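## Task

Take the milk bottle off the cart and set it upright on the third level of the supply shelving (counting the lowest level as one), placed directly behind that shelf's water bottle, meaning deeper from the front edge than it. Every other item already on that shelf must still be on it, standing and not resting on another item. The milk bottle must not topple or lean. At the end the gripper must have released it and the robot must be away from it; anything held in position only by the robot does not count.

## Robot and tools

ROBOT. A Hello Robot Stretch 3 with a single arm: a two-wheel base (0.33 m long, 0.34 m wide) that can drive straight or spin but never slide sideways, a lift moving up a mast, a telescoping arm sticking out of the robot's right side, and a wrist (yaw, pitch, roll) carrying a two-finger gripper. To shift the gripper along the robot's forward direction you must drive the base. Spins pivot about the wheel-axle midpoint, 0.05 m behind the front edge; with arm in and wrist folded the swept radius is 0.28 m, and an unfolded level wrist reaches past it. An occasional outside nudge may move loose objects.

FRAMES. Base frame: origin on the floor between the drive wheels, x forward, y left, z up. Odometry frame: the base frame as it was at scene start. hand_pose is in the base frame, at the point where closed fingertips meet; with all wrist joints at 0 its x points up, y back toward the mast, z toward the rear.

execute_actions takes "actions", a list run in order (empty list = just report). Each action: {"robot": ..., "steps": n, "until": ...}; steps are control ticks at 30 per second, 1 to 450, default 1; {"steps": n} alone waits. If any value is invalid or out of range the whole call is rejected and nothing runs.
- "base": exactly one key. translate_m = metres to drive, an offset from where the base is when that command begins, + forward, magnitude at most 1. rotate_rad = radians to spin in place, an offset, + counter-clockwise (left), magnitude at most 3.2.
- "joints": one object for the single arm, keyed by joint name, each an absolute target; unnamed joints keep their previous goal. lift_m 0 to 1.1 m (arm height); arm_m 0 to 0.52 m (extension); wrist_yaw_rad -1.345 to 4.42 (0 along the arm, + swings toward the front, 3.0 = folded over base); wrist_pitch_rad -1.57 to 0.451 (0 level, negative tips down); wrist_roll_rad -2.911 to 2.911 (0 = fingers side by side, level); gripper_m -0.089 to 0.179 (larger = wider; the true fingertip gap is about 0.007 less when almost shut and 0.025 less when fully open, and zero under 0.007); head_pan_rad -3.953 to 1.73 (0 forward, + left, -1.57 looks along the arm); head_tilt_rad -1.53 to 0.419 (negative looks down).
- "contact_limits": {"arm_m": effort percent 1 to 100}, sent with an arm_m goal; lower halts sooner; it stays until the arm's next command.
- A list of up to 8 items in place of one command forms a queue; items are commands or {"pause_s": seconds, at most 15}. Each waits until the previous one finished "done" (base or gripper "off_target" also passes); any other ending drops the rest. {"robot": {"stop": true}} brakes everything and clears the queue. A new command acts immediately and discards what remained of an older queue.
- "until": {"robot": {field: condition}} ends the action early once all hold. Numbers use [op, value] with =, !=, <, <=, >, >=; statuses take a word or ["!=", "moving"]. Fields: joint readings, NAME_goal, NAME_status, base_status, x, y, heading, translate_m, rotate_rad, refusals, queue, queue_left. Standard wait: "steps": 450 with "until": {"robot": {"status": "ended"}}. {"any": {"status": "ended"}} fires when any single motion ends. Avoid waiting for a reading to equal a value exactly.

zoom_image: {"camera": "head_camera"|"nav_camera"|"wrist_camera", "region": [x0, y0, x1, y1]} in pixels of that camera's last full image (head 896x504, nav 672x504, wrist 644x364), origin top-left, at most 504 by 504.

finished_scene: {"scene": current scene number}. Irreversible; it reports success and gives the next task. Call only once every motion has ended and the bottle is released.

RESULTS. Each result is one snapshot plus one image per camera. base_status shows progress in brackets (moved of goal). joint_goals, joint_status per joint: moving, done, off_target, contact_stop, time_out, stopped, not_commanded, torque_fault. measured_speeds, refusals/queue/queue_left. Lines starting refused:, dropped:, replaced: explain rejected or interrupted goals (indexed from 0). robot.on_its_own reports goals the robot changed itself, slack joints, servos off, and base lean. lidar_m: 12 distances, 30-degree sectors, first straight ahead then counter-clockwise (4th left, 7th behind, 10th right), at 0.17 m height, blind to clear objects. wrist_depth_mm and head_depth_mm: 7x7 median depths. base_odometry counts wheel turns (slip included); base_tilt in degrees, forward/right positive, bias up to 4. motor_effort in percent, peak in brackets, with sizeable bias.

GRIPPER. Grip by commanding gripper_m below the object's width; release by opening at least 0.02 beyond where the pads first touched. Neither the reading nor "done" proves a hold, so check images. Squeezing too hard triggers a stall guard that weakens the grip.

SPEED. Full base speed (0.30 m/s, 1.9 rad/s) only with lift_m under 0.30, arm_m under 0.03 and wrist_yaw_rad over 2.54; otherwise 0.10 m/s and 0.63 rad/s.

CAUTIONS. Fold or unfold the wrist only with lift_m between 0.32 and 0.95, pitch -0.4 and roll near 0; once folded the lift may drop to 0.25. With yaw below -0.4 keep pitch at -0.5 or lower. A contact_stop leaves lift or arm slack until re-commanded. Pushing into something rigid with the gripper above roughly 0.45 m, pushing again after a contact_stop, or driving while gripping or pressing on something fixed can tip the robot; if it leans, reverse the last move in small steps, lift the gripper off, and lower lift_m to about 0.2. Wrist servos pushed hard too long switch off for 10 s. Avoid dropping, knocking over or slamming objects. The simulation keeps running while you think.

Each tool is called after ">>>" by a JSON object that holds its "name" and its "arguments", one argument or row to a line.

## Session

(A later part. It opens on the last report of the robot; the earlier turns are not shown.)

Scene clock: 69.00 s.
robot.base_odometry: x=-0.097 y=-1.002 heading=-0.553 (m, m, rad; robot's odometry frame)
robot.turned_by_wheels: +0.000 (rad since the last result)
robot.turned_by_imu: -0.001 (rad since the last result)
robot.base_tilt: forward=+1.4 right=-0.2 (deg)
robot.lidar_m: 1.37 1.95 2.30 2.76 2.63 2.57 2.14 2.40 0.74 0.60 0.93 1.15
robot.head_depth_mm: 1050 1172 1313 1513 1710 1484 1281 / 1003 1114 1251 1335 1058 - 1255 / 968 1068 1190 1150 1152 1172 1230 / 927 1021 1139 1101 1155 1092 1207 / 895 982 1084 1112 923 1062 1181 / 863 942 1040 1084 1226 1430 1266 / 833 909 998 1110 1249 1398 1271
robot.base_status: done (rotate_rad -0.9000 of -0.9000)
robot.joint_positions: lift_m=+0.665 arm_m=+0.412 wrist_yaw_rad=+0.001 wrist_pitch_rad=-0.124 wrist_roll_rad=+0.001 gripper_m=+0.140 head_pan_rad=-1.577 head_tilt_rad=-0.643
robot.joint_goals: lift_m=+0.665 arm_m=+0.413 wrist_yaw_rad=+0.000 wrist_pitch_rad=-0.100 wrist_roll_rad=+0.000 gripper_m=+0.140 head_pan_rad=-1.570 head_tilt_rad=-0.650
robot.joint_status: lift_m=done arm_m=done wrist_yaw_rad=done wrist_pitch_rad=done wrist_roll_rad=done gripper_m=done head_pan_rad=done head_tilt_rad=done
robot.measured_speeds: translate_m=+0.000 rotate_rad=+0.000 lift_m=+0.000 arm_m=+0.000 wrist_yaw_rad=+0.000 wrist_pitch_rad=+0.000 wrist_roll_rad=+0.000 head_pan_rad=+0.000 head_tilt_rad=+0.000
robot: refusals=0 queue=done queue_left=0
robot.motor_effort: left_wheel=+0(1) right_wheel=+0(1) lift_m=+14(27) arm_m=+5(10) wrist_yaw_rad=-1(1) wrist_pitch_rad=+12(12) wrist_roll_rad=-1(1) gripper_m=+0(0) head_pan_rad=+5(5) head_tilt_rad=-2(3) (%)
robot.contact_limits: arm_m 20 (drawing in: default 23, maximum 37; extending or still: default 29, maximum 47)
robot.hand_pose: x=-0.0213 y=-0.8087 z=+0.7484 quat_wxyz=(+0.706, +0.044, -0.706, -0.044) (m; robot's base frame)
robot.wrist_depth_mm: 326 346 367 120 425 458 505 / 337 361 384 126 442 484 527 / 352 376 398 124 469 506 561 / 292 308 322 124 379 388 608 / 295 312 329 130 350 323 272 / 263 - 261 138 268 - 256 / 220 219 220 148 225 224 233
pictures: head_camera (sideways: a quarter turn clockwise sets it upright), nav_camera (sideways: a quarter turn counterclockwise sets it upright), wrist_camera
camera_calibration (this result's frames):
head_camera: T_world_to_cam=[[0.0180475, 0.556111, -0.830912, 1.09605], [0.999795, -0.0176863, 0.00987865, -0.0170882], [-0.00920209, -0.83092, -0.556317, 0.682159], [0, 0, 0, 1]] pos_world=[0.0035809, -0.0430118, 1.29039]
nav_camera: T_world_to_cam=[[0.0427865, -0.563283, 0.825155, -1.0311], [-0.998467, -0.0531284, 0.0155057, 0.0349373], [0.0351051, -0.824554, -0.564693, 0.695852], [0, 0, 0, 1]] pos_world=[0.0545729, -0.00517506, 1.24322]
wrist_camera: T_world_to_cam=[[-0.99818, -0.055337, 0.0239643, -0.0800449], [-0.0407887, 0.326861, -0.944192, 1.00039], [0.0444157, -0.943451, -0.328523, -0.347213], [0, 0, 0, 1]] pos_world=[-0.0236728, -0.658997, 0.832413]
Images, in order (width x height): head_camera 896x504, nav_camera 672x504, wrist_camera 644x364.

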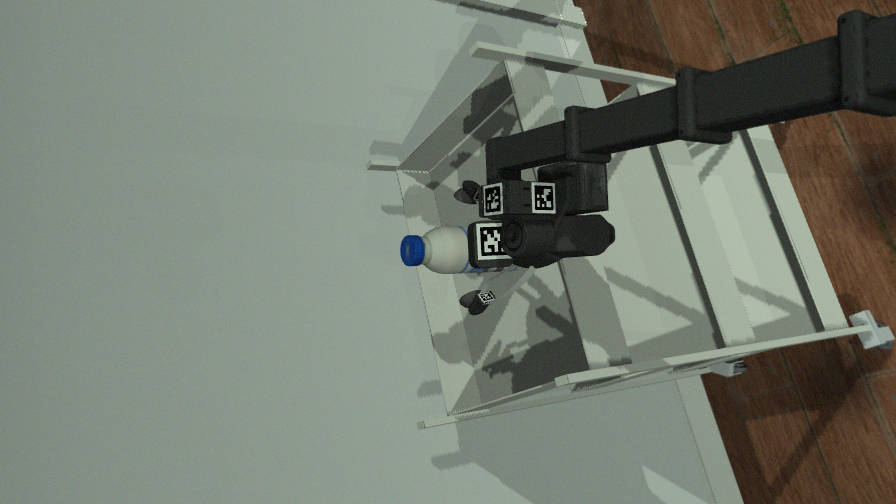

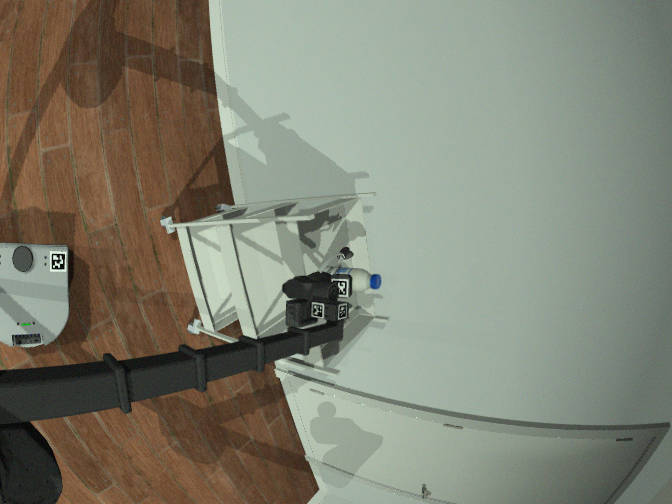

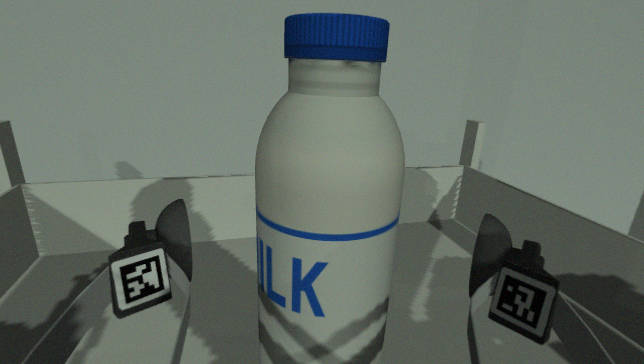

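>>> {"name": "execute_actions", "arguments": {
  "actions": [
    {"robot":[{"joints":{"lift_m":0.672}},{"joints":{"gripper_m":0.015}},{"joints":{"lift_m":0.8}},{"joints":{"arm_m":0.0,"lift_m":0.9}}],"steps":450,"until":{"robot":{"status":"ended"}}},
    {"robot":[{"base":{"rotate_rad":1.032},"joints":{"lift_m":1.04,"head_tilt_rad":-0.45}},{"base":{"translate_m":1.0}},{"base":{"translate_m":0.794}},{"base":{"rotate_rad":0.891}}],"steps":20}
  ]
}}

>>> {"name": "execute_actions", "arguments": {
  "actions": [
    {"steps":450,"until":{"robot":{"status":"ended"}}},
    {"steps":450,"until":{"robot":{"status":"ended"}}},
    {"robot":{"joints":{"arm_m":0.08}},"steps":450,"until":{"robot":{"status":"ended"}}}
  ]
}}

Scene clock: 78.17 s.
robot.base_odometry: x=-0.097 y=-1.002 heading=-0.340 (m, m, rad; robot's odometry frame)
robot.turned_by_wheels: +0.213 (rad since the last result)
robot.turned_by_imu: +0.212 (rad since the last result)
robot.base_tilt: forward=+1.3 right=-0.4 (deg)
robot.lidar_m: 1.49 1.95 2.98 2.44 2.45 2.28 2.15 1.69 0.66 0.60 1.05 1.30
robot.head_depth_mm: 921 987 1070 1161 1088 898 - / 906 971 1047 1137 1101 888 - / 890 954 1026 1113 408 - - / 876 938 1006 1081 390 - - / 863 921 992 1072 1165 1292 1364 / 851 908 974 1053 1136 1251 1351 / 838 894 958 1033 1121 1222 1324
robot.base_status: moving (rotate_rad +0.2128 of +1.0320)
robot.joint_positions: lift_m=+0.943 arm_m=+0.000 wrist_yaw_rad=+0.000 wrist_pitch_rad=-0.170 wrist_roll_rad=+0.002 gripper_m=+0.022 head_pan_rad=-1.577 head_tilt_rad=-0.458
robot.joint_goals: lift_m=+1.040 arm_m=+0.000 wrist_yaw_rad=+0.000 wrist_pitch_rad=-0.100 wrist_roll_rad=+0.000 gripper_m=+0.021 head_pan_rad=-1.570 head_tilt_rad=-0.450
robot.joint_status: lift_m=moving arm_m=done wrist_yaw_rad=done wrist_pitch_rad=done wrist_roll_rad=done gripper_m=done head_pan_rad=done head_tilt_rad=done
robot.measured_speeds: translate_m=+0.000 rotate_rad=+0.621 lift_m=+0.110 arm_m=+0.000 wrist_yaw_rad=+0.000 wrist_pitch_rad=+0.000 wrist_roll_rad=+0.000 head_pan_rad=+0.000 head_tilt_rad=+0.000
robot: refusals=0 queue=running queue_left=3
robot.on_its_own: gripper_m is held at +0.021, not at your +0.015, by its stall guard, which is not easing now
robot.motor_effort: left_wheel=-7(8) right_wheel=+5(5) lift_m=+28(34) arm_m=-6(5) wrist_yaw_rad=+0(2) wrist_pitch_rad=+35(36) wrist_roll_rad=-1(1) gripper_m=-19(94) head_pan_rad=+4(5) head_tilt_rad=+4(20) (%)
robot.hand_pose: x=-0.0215 y=-0.3939 z=+1.0144 quat_wxyz=(+0.704, +0.060, -0.705, -0.060) (m; robot's base frame)
robot.wrist_depth_mm: 666 678 681 695 721 732 737 / 709 713 732 125 743 773 788 / 735 748 761 125 789 806 805 / 793 807 825 122 830 858 886 / 841 854 838 127 138 920 960 / 888 913 954 135 142 677 - / 950 941 - 143 491 496 535
pictures: head_camera (sideways: a quarter turn clockwise sets it upright), nav_camera (sideways: a quarter turn counterclockwise sets it upright), wrist_camera
camera_calibration (this result's frames):
head_camera: T_world_to_cam=[[0.017071, 0.394215, -0.91886, 1.21077], [0.999807, -0.0156717, 0.0118514, -0.0196591], [-0.00972806, -0.918885, -0.394407, 0.471488], [0, 0, 0, 1]] pos_world=[0.00357291, -0.0443692, 1.29872]
nav_camera: T_world_to_cam=[[0.0437574, -0.402327, 0.91445, -1.14756], [-0.998444, -0.0492835, 0.0260935, 0.021148], [0.0345692, -0.914169, -0.403857, 0.486582], [0, 0, 0, 1]] pos_world=[0.0545087, -0.0158351, 1.24535]
wrist_camera: T_world_to_cam=[[-0.99824, -0.0555732, 0.0207024, -0.0604187], [-0.0398285, 0.369594, -0.928339, 1.11674], [0.0439393, -0.92753, -0.371157, 0.181062], [0, 0, 0, 1]] pos_world=[-0.02379, -0.248158, 1.10517]
Images, in order (width x height): head_camera 896x504, nav_camera 672x504, wrist_camera 644x364.

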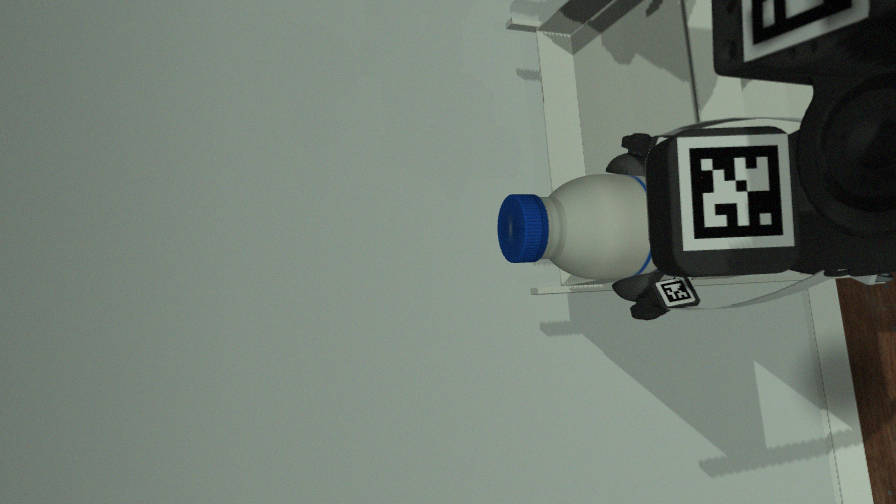

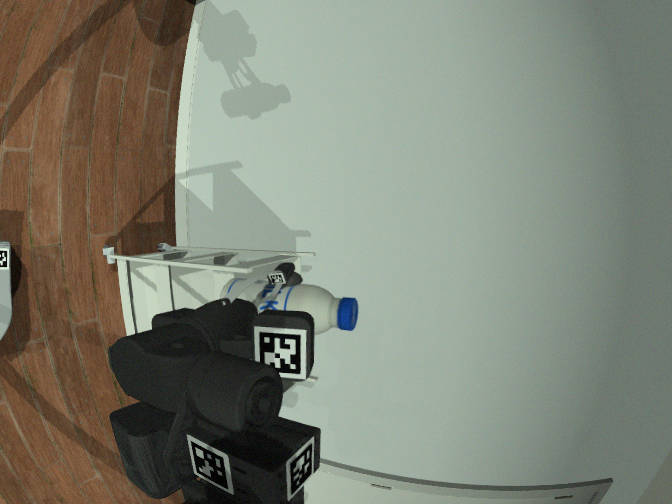

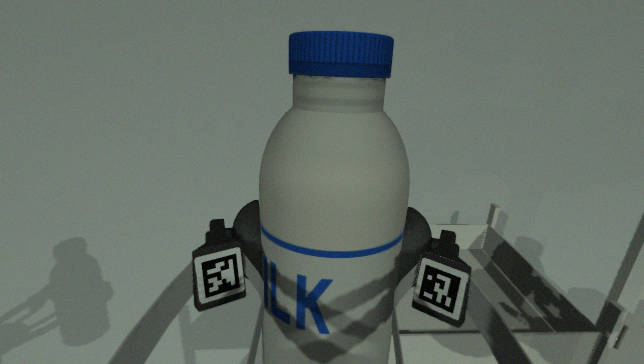

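Scene clock: 104.63 s.
robot.base_odometry: x=+1.495 y=-0.175 heading=+1.370 (m, m, rad; robot's odometry frame)
robot.turned_by_wheels: +1.710 (rad since the last result)
robot.turned_by_imu: +1.721 (rad since the last result)
robot.base_tilt: forward=+1.4 right=-0.2 (deg)
robot.lidar_m: 1.60 1.66 1.97 3.49 2.46 2.25 1.73 0.86 0.67 0.55 0.52 1.40
robot.head_depth_mm: 802 858 - - - 949 817 / 800 857 897 - - 934 831 / 799 856 908 - - - 836 / 795 855 902 - - 1003 814 / 794 854 917 781 562 1005 807 / 665 723 638 527 553 651 673 / 473 465 464 496 549 1195 1324
robot.base_status: done (rotate_rad +0.8909 of +0.8910)
robot.joint_positions: lift_m=+1.039 arm_m=+0.080 wrist_yaw_rad=+0.000 wrist_pitch_rad=-0.170 wrist_roll_rad=+0.002 gripper_m=+0.022 head_pan_rad=-1.577 head_tilt_rad=-0.458
robot.joint_goals: lift_m=+1.040 arm_m=+0.080 wrist_yaw_rad=+0.000 wrist_pitch_rad=-0.100 wrist_roll_rad=+0.000 gripper_m=+0.021 head_pan_rad=-1.570 head_tilt_rad=-0.450
robot.joint_status: lift_m=done arm_m=done wrist_yaw_rad=done wrist_pitch_rad=done wrist_roll_rad=done gripper_m=done head_pan_rad=done head_tilt_rad=done
robot.measured_speeds: translate_m=+0.000 rotate_rad=+0.000 lift_m=+0.000 arm_m=+0.000 wrist_yaw_rad=+0.000 wrist_pitch_rad=+0.000 wrist_roll_rad=+0.000 head_pan_rad=+0.000 head_tilt_rad=+0.000
robot: refusals=0 queue=done queue_left=0
robot.on_its_own: gripper_m is held at +0.021, not at your +0.015, by its stall guard, which is not easing now; wrist_pitch_rad is at rest, and its effort (+35) is outside its rest range (-20 to +32)
robot.motor_effort: left_wheel=-3(10) right_wheel=+2(6) lift_m=+32(34) arm_m=+3(7) wrist_yaw_rad=+0(1) wrist_pitch_rad=+35(35) wrist_roll_rad=-1(1) gripper_m=-19(19) head_pan_rad=+5(5) head_tilt_rad=+4(5) (%)
robot.hand_pose: x=-0.0215 y=-0.4730 z=+1.1111 quat_wxyz=(+0.704, +0.060, -0.705, -0.060) (m; robot's base frame)
robot.wrist_depth_mm: 191 260 454 548 546 543 521 / 192 246 469 125 577 554 558 / 194 209 471 125 600 379 588 / 199 224 438 122 509 217 536 / 211 237 239 127 138 227 388 / 227 251 255 135 142 251 336 / 837 253 257 143 259 259 273
pictures: head_camera (sideways: a quarter turn clockwise sets it upright), nav_camera (sideways: a quarter turn counterclockwise sets it upright), wrist_camera
camera_calibration (this result's frames):
head_camera: T_world_to_cam=[[0.0170698, 0.394027, -0.91894, 1.21088], [0.999807, -0.015669, 0.0118533, -0.0196617], [-0.00972833, -0.918965, -0.394218, 0.471242], [0, 0, 0, 1]] pos_world=[0.00357292, -0.0443698, 1.29873]
nav_camera: T_world_to_cam=[[0.0437586, -0.40214, 0.914532, -1.14767], [-0.998444, -0.0492784, 0.0261049, 0.0211333], [0.0345689, -0.914251, -0.40367, 0.486339], [0, 0, 0, 1]] pos_world=[0.0545087, -0.0158466, 1.24535]
wrist_camera: T_world_to_cam=[[-0.998238, -0.0556155, 0.0207014, -0.0668248], [-0.0398432, 0.369592, -0.92834, 1.23572], [0.043979, -0.927528, -0.371157, 0.14356], [0, 0, 0, 1]] pos_world=[-0.0237857, -0.327272, 1.20183]
Images, in order (width x height): head_camera 896x504, nav_camera 672x504, wrist_camera 644x364.

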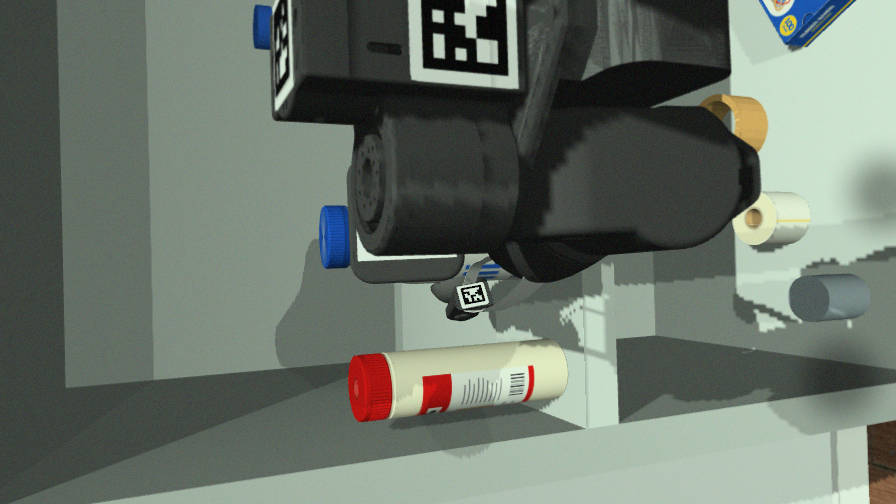

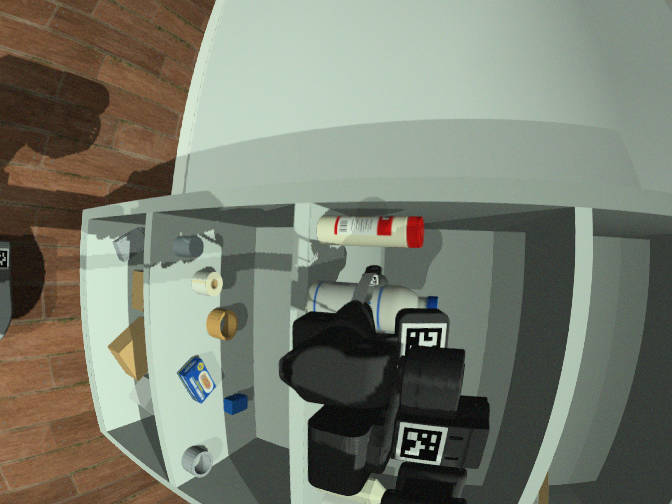

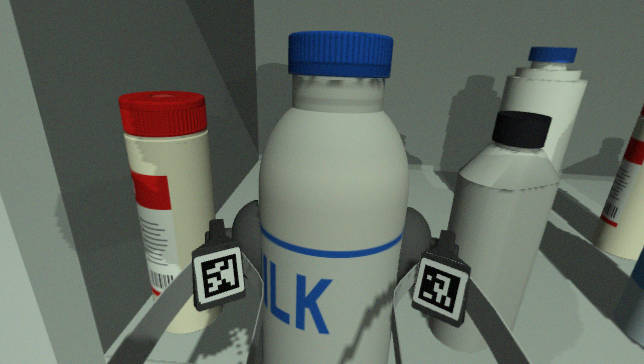

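>>> {"name": "execute_actions", "arguments": {
  "actions": [
    {"robot":[{"base":{"translate_m":0.005},"joints":{"arm_m":0.295}},{"joints":{"lift_m":1.006}}],"steps":450,"until":{"robot":{"status":"ended"}}}
  ]
}}

Scene clock: 108.67 s.
robot.base_odometry: x=+1.496 y=-0.170 heading=+1.370 (m, m, rad; robot's odometry frame)
robot.turned_by_wheels: +0.000 (rad since the last result)
robot.turned_by_imu: -0.001 (rad since the last result)
robot.base_tilt: forward=+1.5 right=-0.1 (deg)
robot.lidar_m: 1.59 1.66 1.96 3.50 2.47 2.26 1.73 0.87 0.67 0.52 0.52 1.40
robot.head_depth_mm: 800 858 688 571 592 1025 826 / 800 859 903 551 570 996 834 / 797 856 - - 600 1031 834 / 798 851 899 675 574 1038 814 / 793 853 914 754 561 1005 805 / 643 697 614 530 552 629 679 / 456 448 464 497 557 1193 1322
robot.base_status: done (translate_m +0.0050 of +0.0050)
robot.joint_positions: lift_m=+1.006 arm_m=+0.295 wrist_yaw_rad=+0.000 wrist_pitch_rad=-0.147 wrist_roll_rad=+0.002 gripper_m=+0.022 head_pan_rad=-1.577 head_tilt_rad=-0.458
robot.joint_goals: lift_m=+1.006 arm_m=+0.295 wrist_yaw_rad=+0.000 wrist_pitch_rad=-0.100 wrist_roll_rad=+0.000 gripper_m=+0.021 head_pan_rad=-1.570 head_tilt_rad=-0.450
robot.joint_status: lift_m=done arm_m=done wrist_yaw_rad=done wrist_pitch_rad=done wrist_roll_rad=done gripper_m=done head_pan_rad=done head_tilt_rad=done
robot.measured_speeds: translate_m=+0.000 rotate_rad=+0.000 lift_m=+0.000 arm_m=+0.000 wrist_yaw_rad=+0.000 wrist_pitch_rad=+0.000 wrist_roll_rad=+0.000 head_pan_rad=+0.000 head_tilt_rad=+0.000
robot: refusals=0 queue=done queue_left=0
robot.on_its_own: gripper_m is held at +0.021, not at your +0.015, by its stall guard, which is not easing now
robot.motor_effort: left_wheel=-3(5) right_wheel=+2(5) lift_m=+16(38) arm_m=+4(7) wrist_yaw_rad=-1(1) wrist_pitch_rad=+23(35) wrist_roll_rad=-1(1) gripper_m=-20(19) head_pan_rad=+5(4) head_tilt_rad=+4(4) (%)
robot.hand_pose: x=-0.0215 y=-0.6895 z=+1.0836 quat_wxyz=(+0.705, +0.052, -0.706, -0.052) (m; robot's base frame)
robot.wrist_depth_mm: 187 251 374 367 360 357 350 / 187 254 393 125 381 380 371 / 190 257 407 125 398 397 386 / 189 263 417 122 416 419 407 / 189 264 357 128 137 382 365 / 192 254 255 135 142 296 256 / 195 226 225 142 229 240 234
pictures: head_camera (sideways: a quarter turn clockwise sets it upright), nav_camera (sideways: a quarter turn counterclockwise sets it upright), wrist_camera
camera_calibration (this result's frames):
head_camera: T_world_to_cam=[[0.0170691, 0.393918, -0.918987, 1.21094], [0.999807, -0.0156675, 0.0118545, -0.0196632], [-0.0097285, -0.919012, -0.39411, 0.471101], [0, 0, 0, 1]] pos_world=[0.00357292, -0.0443702, 1.29873]
nav_camera: T_world_to_cam=[[0.0437593, -0.402032, 0.914579, -1.14773], [-0.998444, -0.0492754, 0.0261114, 0.0211248], [0.0345687, -0.914299, -0.403562, 0.486198], [0, 0, 0, 1]] pos_world=[0.0545086, -0.0158533, 1.24535]
wrist_camera: T_world_to_cam=[[-0.998239, -0.0551124, 0.0219604, -0.0793172], [-0.0398364, 0.348382, -0.936506, 1.28445], [0.0439624, -0.935731, -0.349964, -0.0960362], [0, 0, 0, 1]] pos_world=[-0.0237876, -0.541715, 1.17103]
Images, in order (width x height): head_camera 896x504, nav_camera 672x504, wrist_camera 644x364.

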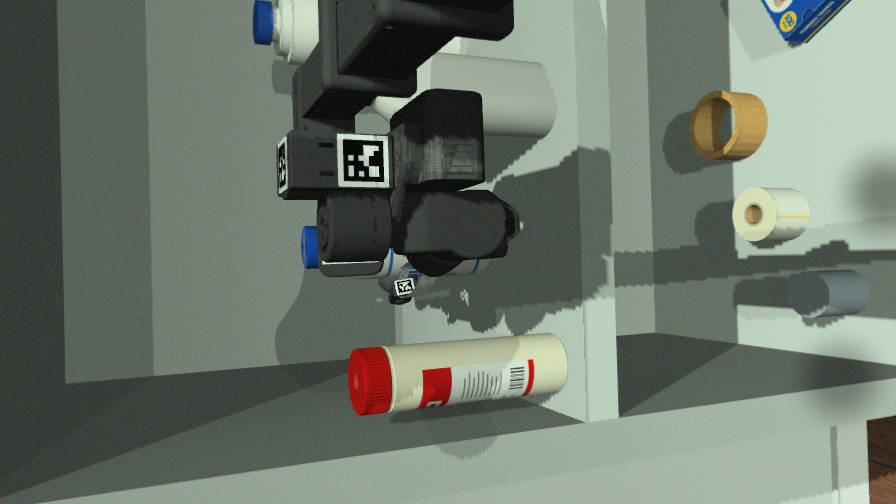

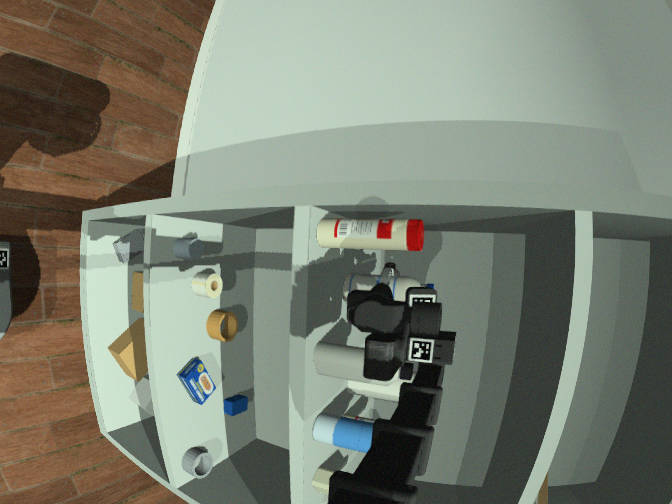

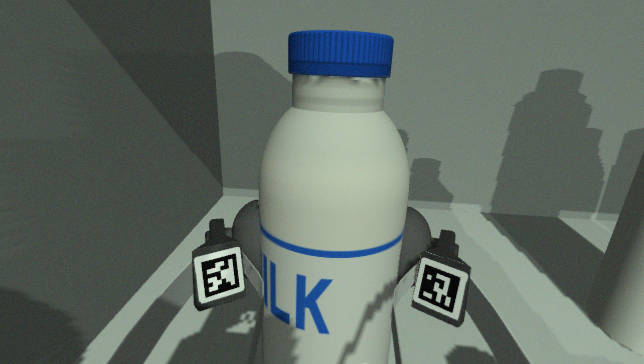

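>>> {"name": "execute_actions", "arguments": {
  "actions": [
    {"robot":[{"joints":{"lift_m":1.002}},{"joints":{"gripper_m":0.105}},{"joints":{"arm_m":0.06}},{"base":{"translate_m":-0.279},"joints":{"gripper_m":0.125,"lift_m":0.99,"wrist_pitch_rad":0}}],"steps":450,"until":{"robot":{"status":"ended"}}}
  ]
}}

Scene clock: 117.33 s.
robot.base_odometry: x=+1.440 y=-0.443 heading=+1.370 (m, m, rad; robot's odometry frame)
robot.turned_by_wheels: +0.000 (rad since the last result)
robot.turned_by_imu: -0.003 (rad since the last result)
robot.base_tilt: forward=+1.4 right=-0.2 (deg)
robot.lidar_m: 1.88 1.95 2.25 3.50 2.08 1.97 1.45 1.37 0.65 0.58 0.66 1.40
robot.head_depth_mm: 801 856 901 541 - - - / 799 857 925 820 - - - / 796 855 894 685 - - - / 794 852 523 526 - 1001 831 / 789 851 888 756 577 993 840 / 781 850 912 555 560 1043 841 / 768 847 899 545 556 1046 843
robot.base_status: done (translate_m -0.2790 of -0.2790)
robot.joint_positions: lift_m=+0.990 arm_m=+0.060 wrist_yaw_rad=+0.000 wrist_pitch_rad=-0.025 wrist_roll_rad=+0.002 gripper_m=+0.125 head_pan_rad=-1.577 head_tilt_rad=-0.458
robot.joint_goals: lift_m=+0.990 arm_m=+0.060 wrist_yaw_rad=+0.000 wrist_pitch_rad=+0.000 wrist_roll_rad=+0.000 gripper_m=+0.125 head_pan_rad=-1.570 head_tilt_rad=-0.450
robot.joint_status: lift_m=done arm_m=done wrist_yaw_rad=done wrist_pitch_rad=done wrist_roll_rad=done gripper_m=done head_pan_rad=done head_tilt_rad=done
robot.measured_speeds: translate_m=+0.000 rotate_rad=+0.000 lift_m=+0.000 arm_m=+0.000 wrist_yaw_rad=+0.000 wrist_pitch_rad=+0.000 wrist_roll_rad=+0.000 head_pan_rad=+0.000 head_tilt_rad=+0.000
robot: refusals=0 queue=done queue_left=0
robot.motor_effort: left_wheel=-2(10) right_wheel=+1(2) lift_m=+15(18) arm_m=-6(4) wrist_yaw_rad=+0(0) wrist_pitch_rad=+12(22) wrist_roll_rad=-1(1) gripper_m=+0(79) head_pan_rad=+5(4) head_tilt_rad=+4(5) (%)
robot.hand_pose: x=-0.0215 y=-0.4610 z=+1.0986 quat_wxyz=(+0.707, +0.009, -0.708, -0.009) (m; robot's base frame)
robot.wrist_depth_mm: 499 608 608 590 591 580 546 / 496 627 610 239 600 589 540 / 458 248 637 226 367 608 295 / 472 247 651 236 393 251 254 / 397 253 454 245 426 240 292 / 318 - 329 254 340 - 301 / 260 254 260 257 267 258 281
pictures: head_camera (sideways: a quarter turn clockwise sets it upright), nav_camera (sideways: a quarter turn counterclockwise sets it upright), wrist_camera
camera_calibration (this result's frames):
head_camera: T_world_to_cam=[[0.0170673, 0.393863, -0.919011, 1.21097], [0.999807, -0.0156629, 0.0118551, -0.019664], [-0.00972514, -0.919036, -0.394054, 0.471029], [0, 0, 0, 1]] pos_world=[0.00357309, -0.0443704, 1.29874]
nav_camera: T_world_to_cam=[[0.0437612, -0.401976, 0.914604, -1.14776], [-0.998444, -0.0492777, 0.0261147, 0.0211204], [0.034572, -0.914323, -0.403507, 0.486126], [0, 0, 0, 1]] pos_world=[0.0545087, -0.0158566, 1.24535]
wrist_camera: T_world_to_cam=[[-0.998238, -0.0520277, 0.028521, -0.0728385], [-0.0398475, 0.23172, -0.971966, 1.20403], [0.0439602, -0.97139, -0.233385, -0.0215066], [0, 0, 0, 1]] pos_world=[-0.0237871, -0.30368, 1.16734]
Images, in order (width x height): head_camera 896x504, nav_camera 672x504, wrist_camera 644x364.

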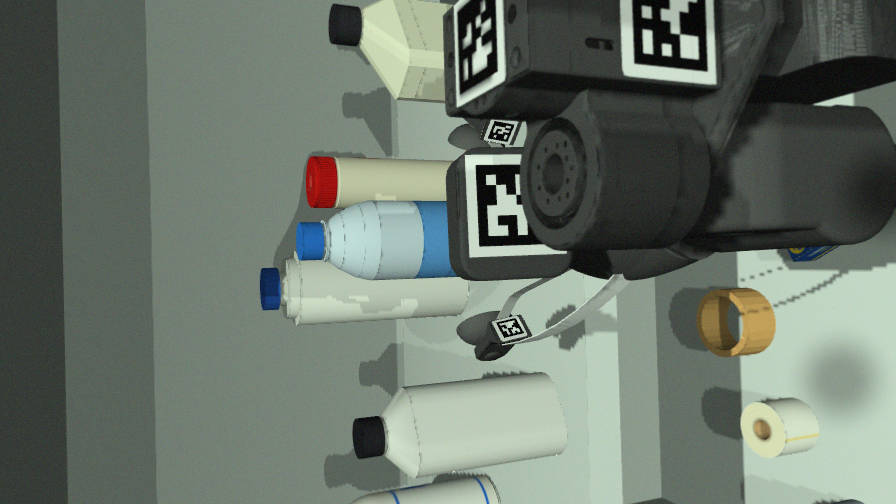

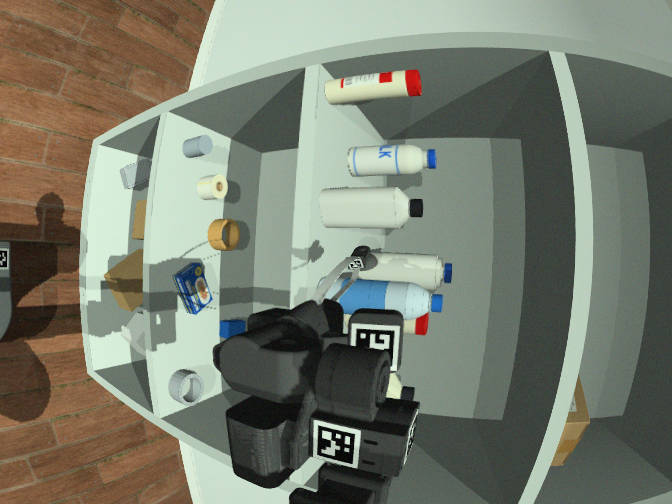

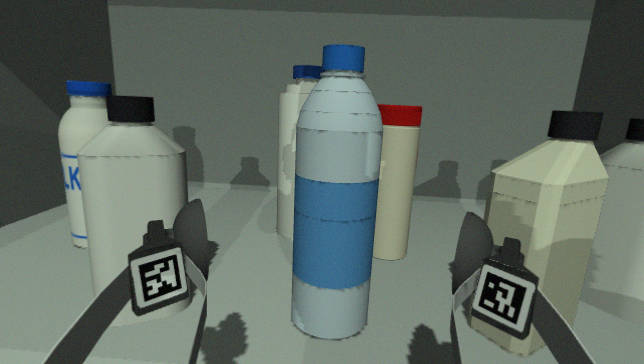

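>>> {"name": "execute_actions", "arguments": {
  "actions": [
    {"robot":[{"joints":{"arm_m":0.178}},{"joints":{"gripper_m":0.015}},{"joints":{"lift_m":1.015}},{"joints":{"arm_m":0.04,"lift_m":1.025}},{"base":{"translate_m":0.279}},{"joints":{"arm_m":0.18}},{"joints":{"lift_m":0.992}}],"steps":450,"until":{"robot":{"status":"ended"}}},
    {"steps":450,"until":{"robot":{"status":"ended"}}},
    {"robot":[{"joints":{"gripper_m":0.105}},{"joints":{"arm_m":0.0}}],"steps":450,"until":{"robot":{"status":"ended"}}}
  ]
}}

Scene clock: 135.10 s.
robot.base_odometry: x=+1.496 y=-0.170 heading=+1.370 (m, m, rad; robot's odometry frame)
robot.turned_by_wheels: +0.000 (rad since the last result)
robot.turned_by_imu: -0.005 (rad since the last result)
robot.base_tilt: forward=+1.3 right=-0.2 (deg)
robot.lidar_m: 1.59 1.66 1.96 3.51 2.47 2.26 1.73 0.87 0.67 0.53 0.52 1.40
robot.head_depth_mm: 803 860 702 717 595 - - / 801 858 912 539 569 - - / 799 856 922 745 - - - / 796 854 518 531 - - 792 / 791 853 917 756 552 1006 806 / 643 699 616 531 553 629 681 / 458 449 465 497 555 1190 1323
robot.base_status: done (translate_m +0.2790 of +0.2790)
robot.joint_positions: lift_m=+0.992 arm_m=+0.000 wrist_yaw_rad=+0.000 wrist_pitch_rad=-0.024 wrist_roll_rad=+0.002 gripper_m=+0.105 head_pan_rad=-1.577 head_tilt_rad=-0.458
robot.joint_goals: lift_m=+0.992 arm_m=+0.000 wrist_yaw_rad=+0.000 wrist_pitch_rad=+0.000 wrist_roll_rad=+0.000 gripper_m=+0.105 head_pan_rad=-1.570 head_tilt_rad=-0.450
robot.joint_status: lift_m=done arm_m=done wrist_yaw_rad=done wrist_pitch_rad=done wrist_roll_rad=done gripper_m=done head_pan_rad=done head_tilt_rad=done
robot.measured_speeds: translate_m=+0.000 rotate_rad=+0.000 lift_m=+0.000 arm_m=+0.000 wrist_yaw_rad=+0.000 wrist_pitch_rad=+0.000 wrist_roll_rad=+0.000 head_pan_rad=+0.000 head_tilt_rad=+0.000
robot: refusals=0 queue=done queue_left=0
robot.motor_effort: left_wheel=-3(4) right_wheel=+1(4) lift_m=+15(33) arm_m=-6(6) wrist_yaw_rad=+0(1) wrist_pitch_rad=+12(36) wrist_roll_rad=-1(1) gripper_m=+0(94) head_pan_rad=+5(5) head_tilt_rad=+5(5) (%)
robot.hand_pose: x=-0.0215 y=-0.4010 z=+1.1008 quat_wxyz=(+0.707, +0.009, -0.708, -0.009) (m; robot's base frame)
robot.wrist_depth_mm: 699 253 448 653 631 624 622 / 742 259 453 674 651 656 639 / 738 266 290 278 677 448 641 / 780 276 302 292 685 300 433 / 805 283 325 302 485 472 450 / 850 292 319 309 333 371 372 / 854 307 297 293 285 281 286
pictures: head_camera (sideways: a quarter turn clockwise sets it upright), nav_camera (sideways: a quarter turn counterclockwise sets it upright), wrist_camera
camera_calibration (this result's frames):
head_camera: T_world_to_cam=[[0.0170663, 0.393738, -0.919064, 1.21104], [0.999807, -0.0156609, 0.0118564, -0.0196657], [-0.00972502, -0.919089, -0.393929, 0.470867], [0, 0, 0, 1]] pos_world=[0.00357311, -0.0443708, 1.29874]
nav_camera: T_world_to_cam=[[0.0437621, -0.401852, 0.914658, -1.14784], [-0.998444, -0.0492746, 0.0261222, 0.0211106], [0.0345722, -0.914378, -0.403383, 0.485965], [0, 0, 0, 1]] pos_world=[0.0545086, -0.0158642, 1.24536]
wrist_camera: T_world_to_cam=[[-0.998251, -0.0517556, 0.0285659, -0.0697854], [-0.0397905, 0.230896, -0.972164, 1.19218], [0.0437192, -0.971601, -0.232552, 0.0362633], [0, 0, 0, 1]] pos_world=[-0.0238115, -0.243648, 1.16942]
Images, in order (width x height): head_camera 896x504, nav_camera 672x504, wrist_camera 644x364.

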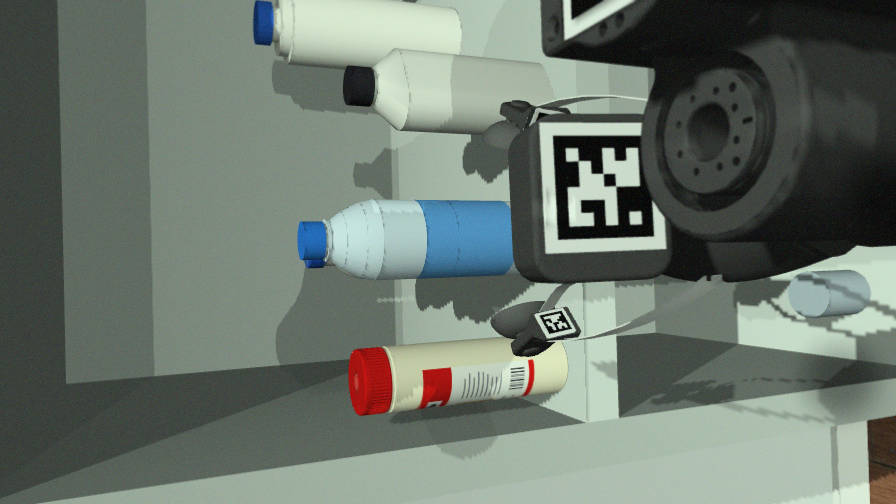

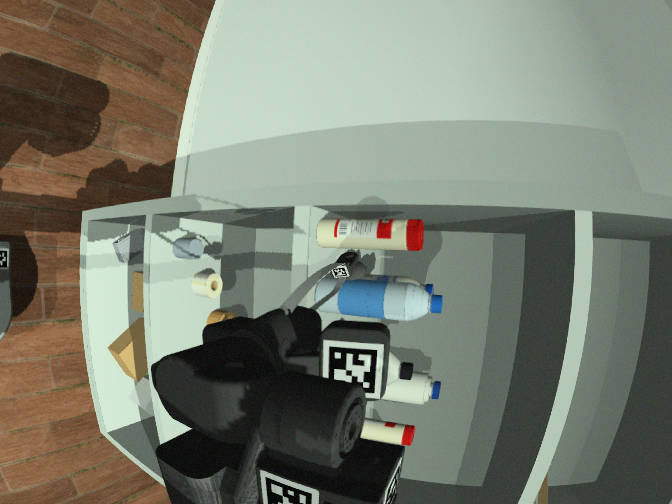

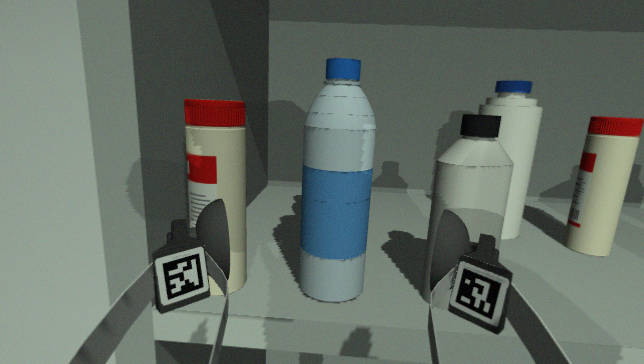

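A little more clearance, then finish.

>>> {"name": "execute_actions", "arguments": {
  "actions": [
    {"robot":{"joints":{"wrist_yaw_rad":1.2}},"steps":90,"until":{"robot":{"status":"ended"}}}
  ]
}}

>>> {"name": "finished_scene", "arguments": {
  "scene": 2
}}

Scene clock: 136.87 s.
robot.base_odometry: x=+1.496 y=-0.170 heading=+1.370 (m, m, rad; robot's odometry frame)
robot.turned_by_wheels: +0.000 (rad since the last result)
robot.turned_by_imu: -0.001 (rad since the last result)
robot.base_tilt: forward=+1.4 right=-0.1 (deg)
robot.lidar_m: 1.59 1.66 1.96 3.51 2.47 2.26 1.73 0.86 0.67 0.53 0.52 1.40
robot.head_depth_mm: 801 861 699 718 594 - - / 799 856 910 539 568 - - / 799 856 919 748 598 - - / 799 854 519 533 554 1076 848 / 791 853 917 755 562 1006 884 / 644 699 614 532 552 - - / 458 448 465 496 542 - -
robot.base_status: done (translate_m +0.2790 of +0.2790)
robot.joint_positions: lift_m=+0.992 arm_m=+0.000 wrist_yaw_rad=+1.198 wrist_pitch_rad=-0.024 wrist_roll_rad=+0.002 gripper_m=+0.105 head_pan_rad=-1.577 head_tilt_rad=-0.458
robot.joint_goals: lift_m=+0.992 arm_m=+0.000 wrist_yaw_rad=+1.200 wrist_pitch_rad=+0.000 wrist_roll_rad=+0.000 gripper_m=+0.105 head_pan_rad=-1.570 head_tilt_rad=-0.450
robot.joint_status: lift_m=done arm_m=done wrist_yaw_rad=done wrist_pitch_rad=done wrist_roll_rad=done gripper_m=done head_pan_rad=done head_tilt_rad=done
robot.measured_speeds: translate_m=+0.000 rotate_rad=+0.000 lift_m=+0.000 arm_m=+0.000 wrist_yaw_rad=+0.000 wrist_pitch_rad=+0.000 wrist_roll_rad=+0.000 head_pan_rad=+0.000 head_tilt_rad=+0.000
robot: refusals=0 queue=done queue_left=0
robot.motor_effort: left_wheel=-2(3) right_wheel=+1(1) lift_m=+16(15) arm_m=-5(6) wrist_yaw_rad=+2(3) wrist_pitch_rad=+12(12) wrist_roll_rad=-1(1) gripper_m=+0(0) head_pan_rad=+5(4) head_tilt_rad=+5(4) (%)
robot.hand_pose: x=+0.2166 y=-0.2385 z=+1.1008 quat_wxyz=(+0.589, +0.406, -0.579, +0.391) (m; robot's base frame)
robot.wrist_depth_mm: - - - - - 952 721 / - - - - - 952 723 / - - - - - 931 728 / - - - - - 987 715 / - - - - - 906 724 / - - - - - 899 734 / - - - - - - 720
pictures: head_camera (sideways: a quarter turn clockwise sets it upright), nav_camera (sideways: a quarter turn counterclockwise sets it upright), wrist_camera
camera_calibration (this result's frames):
head_camera: T_world_to_cam=[[0.0170663, 0.393738, -0.919064, 1.21104], [0.999807, -0.0156607, 0.0118564, -0.0196657], [-0.00972491, -0.919089, -0.393929, 0.470867], [0, 0, 0, 1]] pos_world=[0.00357311, -0.0443708, 1.29874]
nav_camera: T_world_to_cam=[[0.0437622, -0.401852, 0.914658, -1.14784], [-0.998444, -0.0492747, 0.0261222, 0.0211106], [0.0345723, -0.914378, -0.403383, 0.485965], [0, 0, 0, 1]] pos_world=[0.0545086, -0.0158642, 1.24536]
wrist_camera: T_world_to_cam=[[-0.314918, -0.948689, 0.0285658, -0.185564], [-0.229552, 0.0469275, -0.972164, 1.16137], [0.920941, -0.31271, -0.232552, 0.150835], [0, 0, 0, 1]] pos_world=[0.0692471, -0.183376, 1.16942]
Images, in order (width x height): head_camera 896x504, nav_camera 672x504, wrist_camera 644x364.

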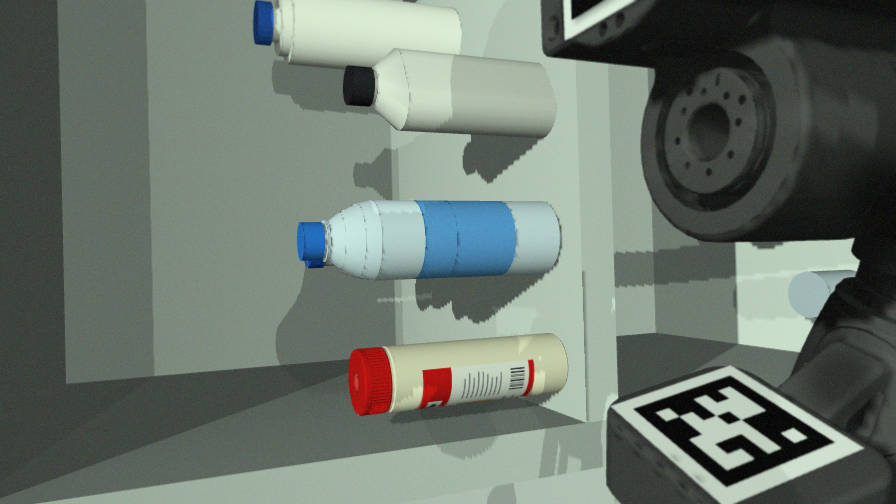

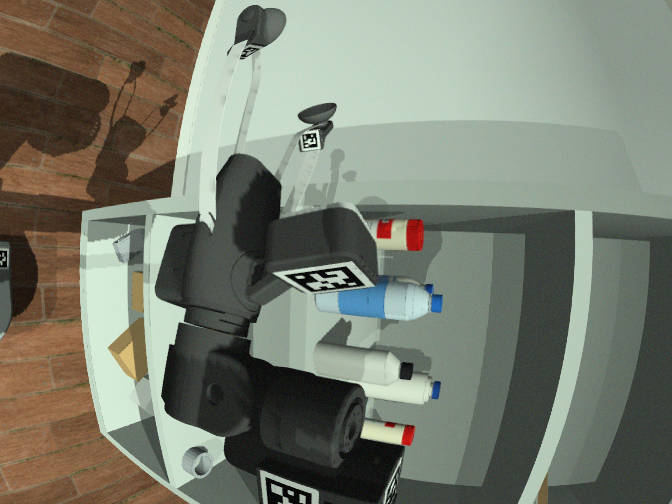

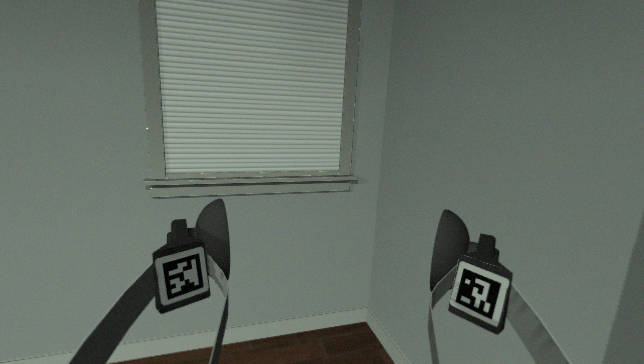

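The scene is finished: the task was done.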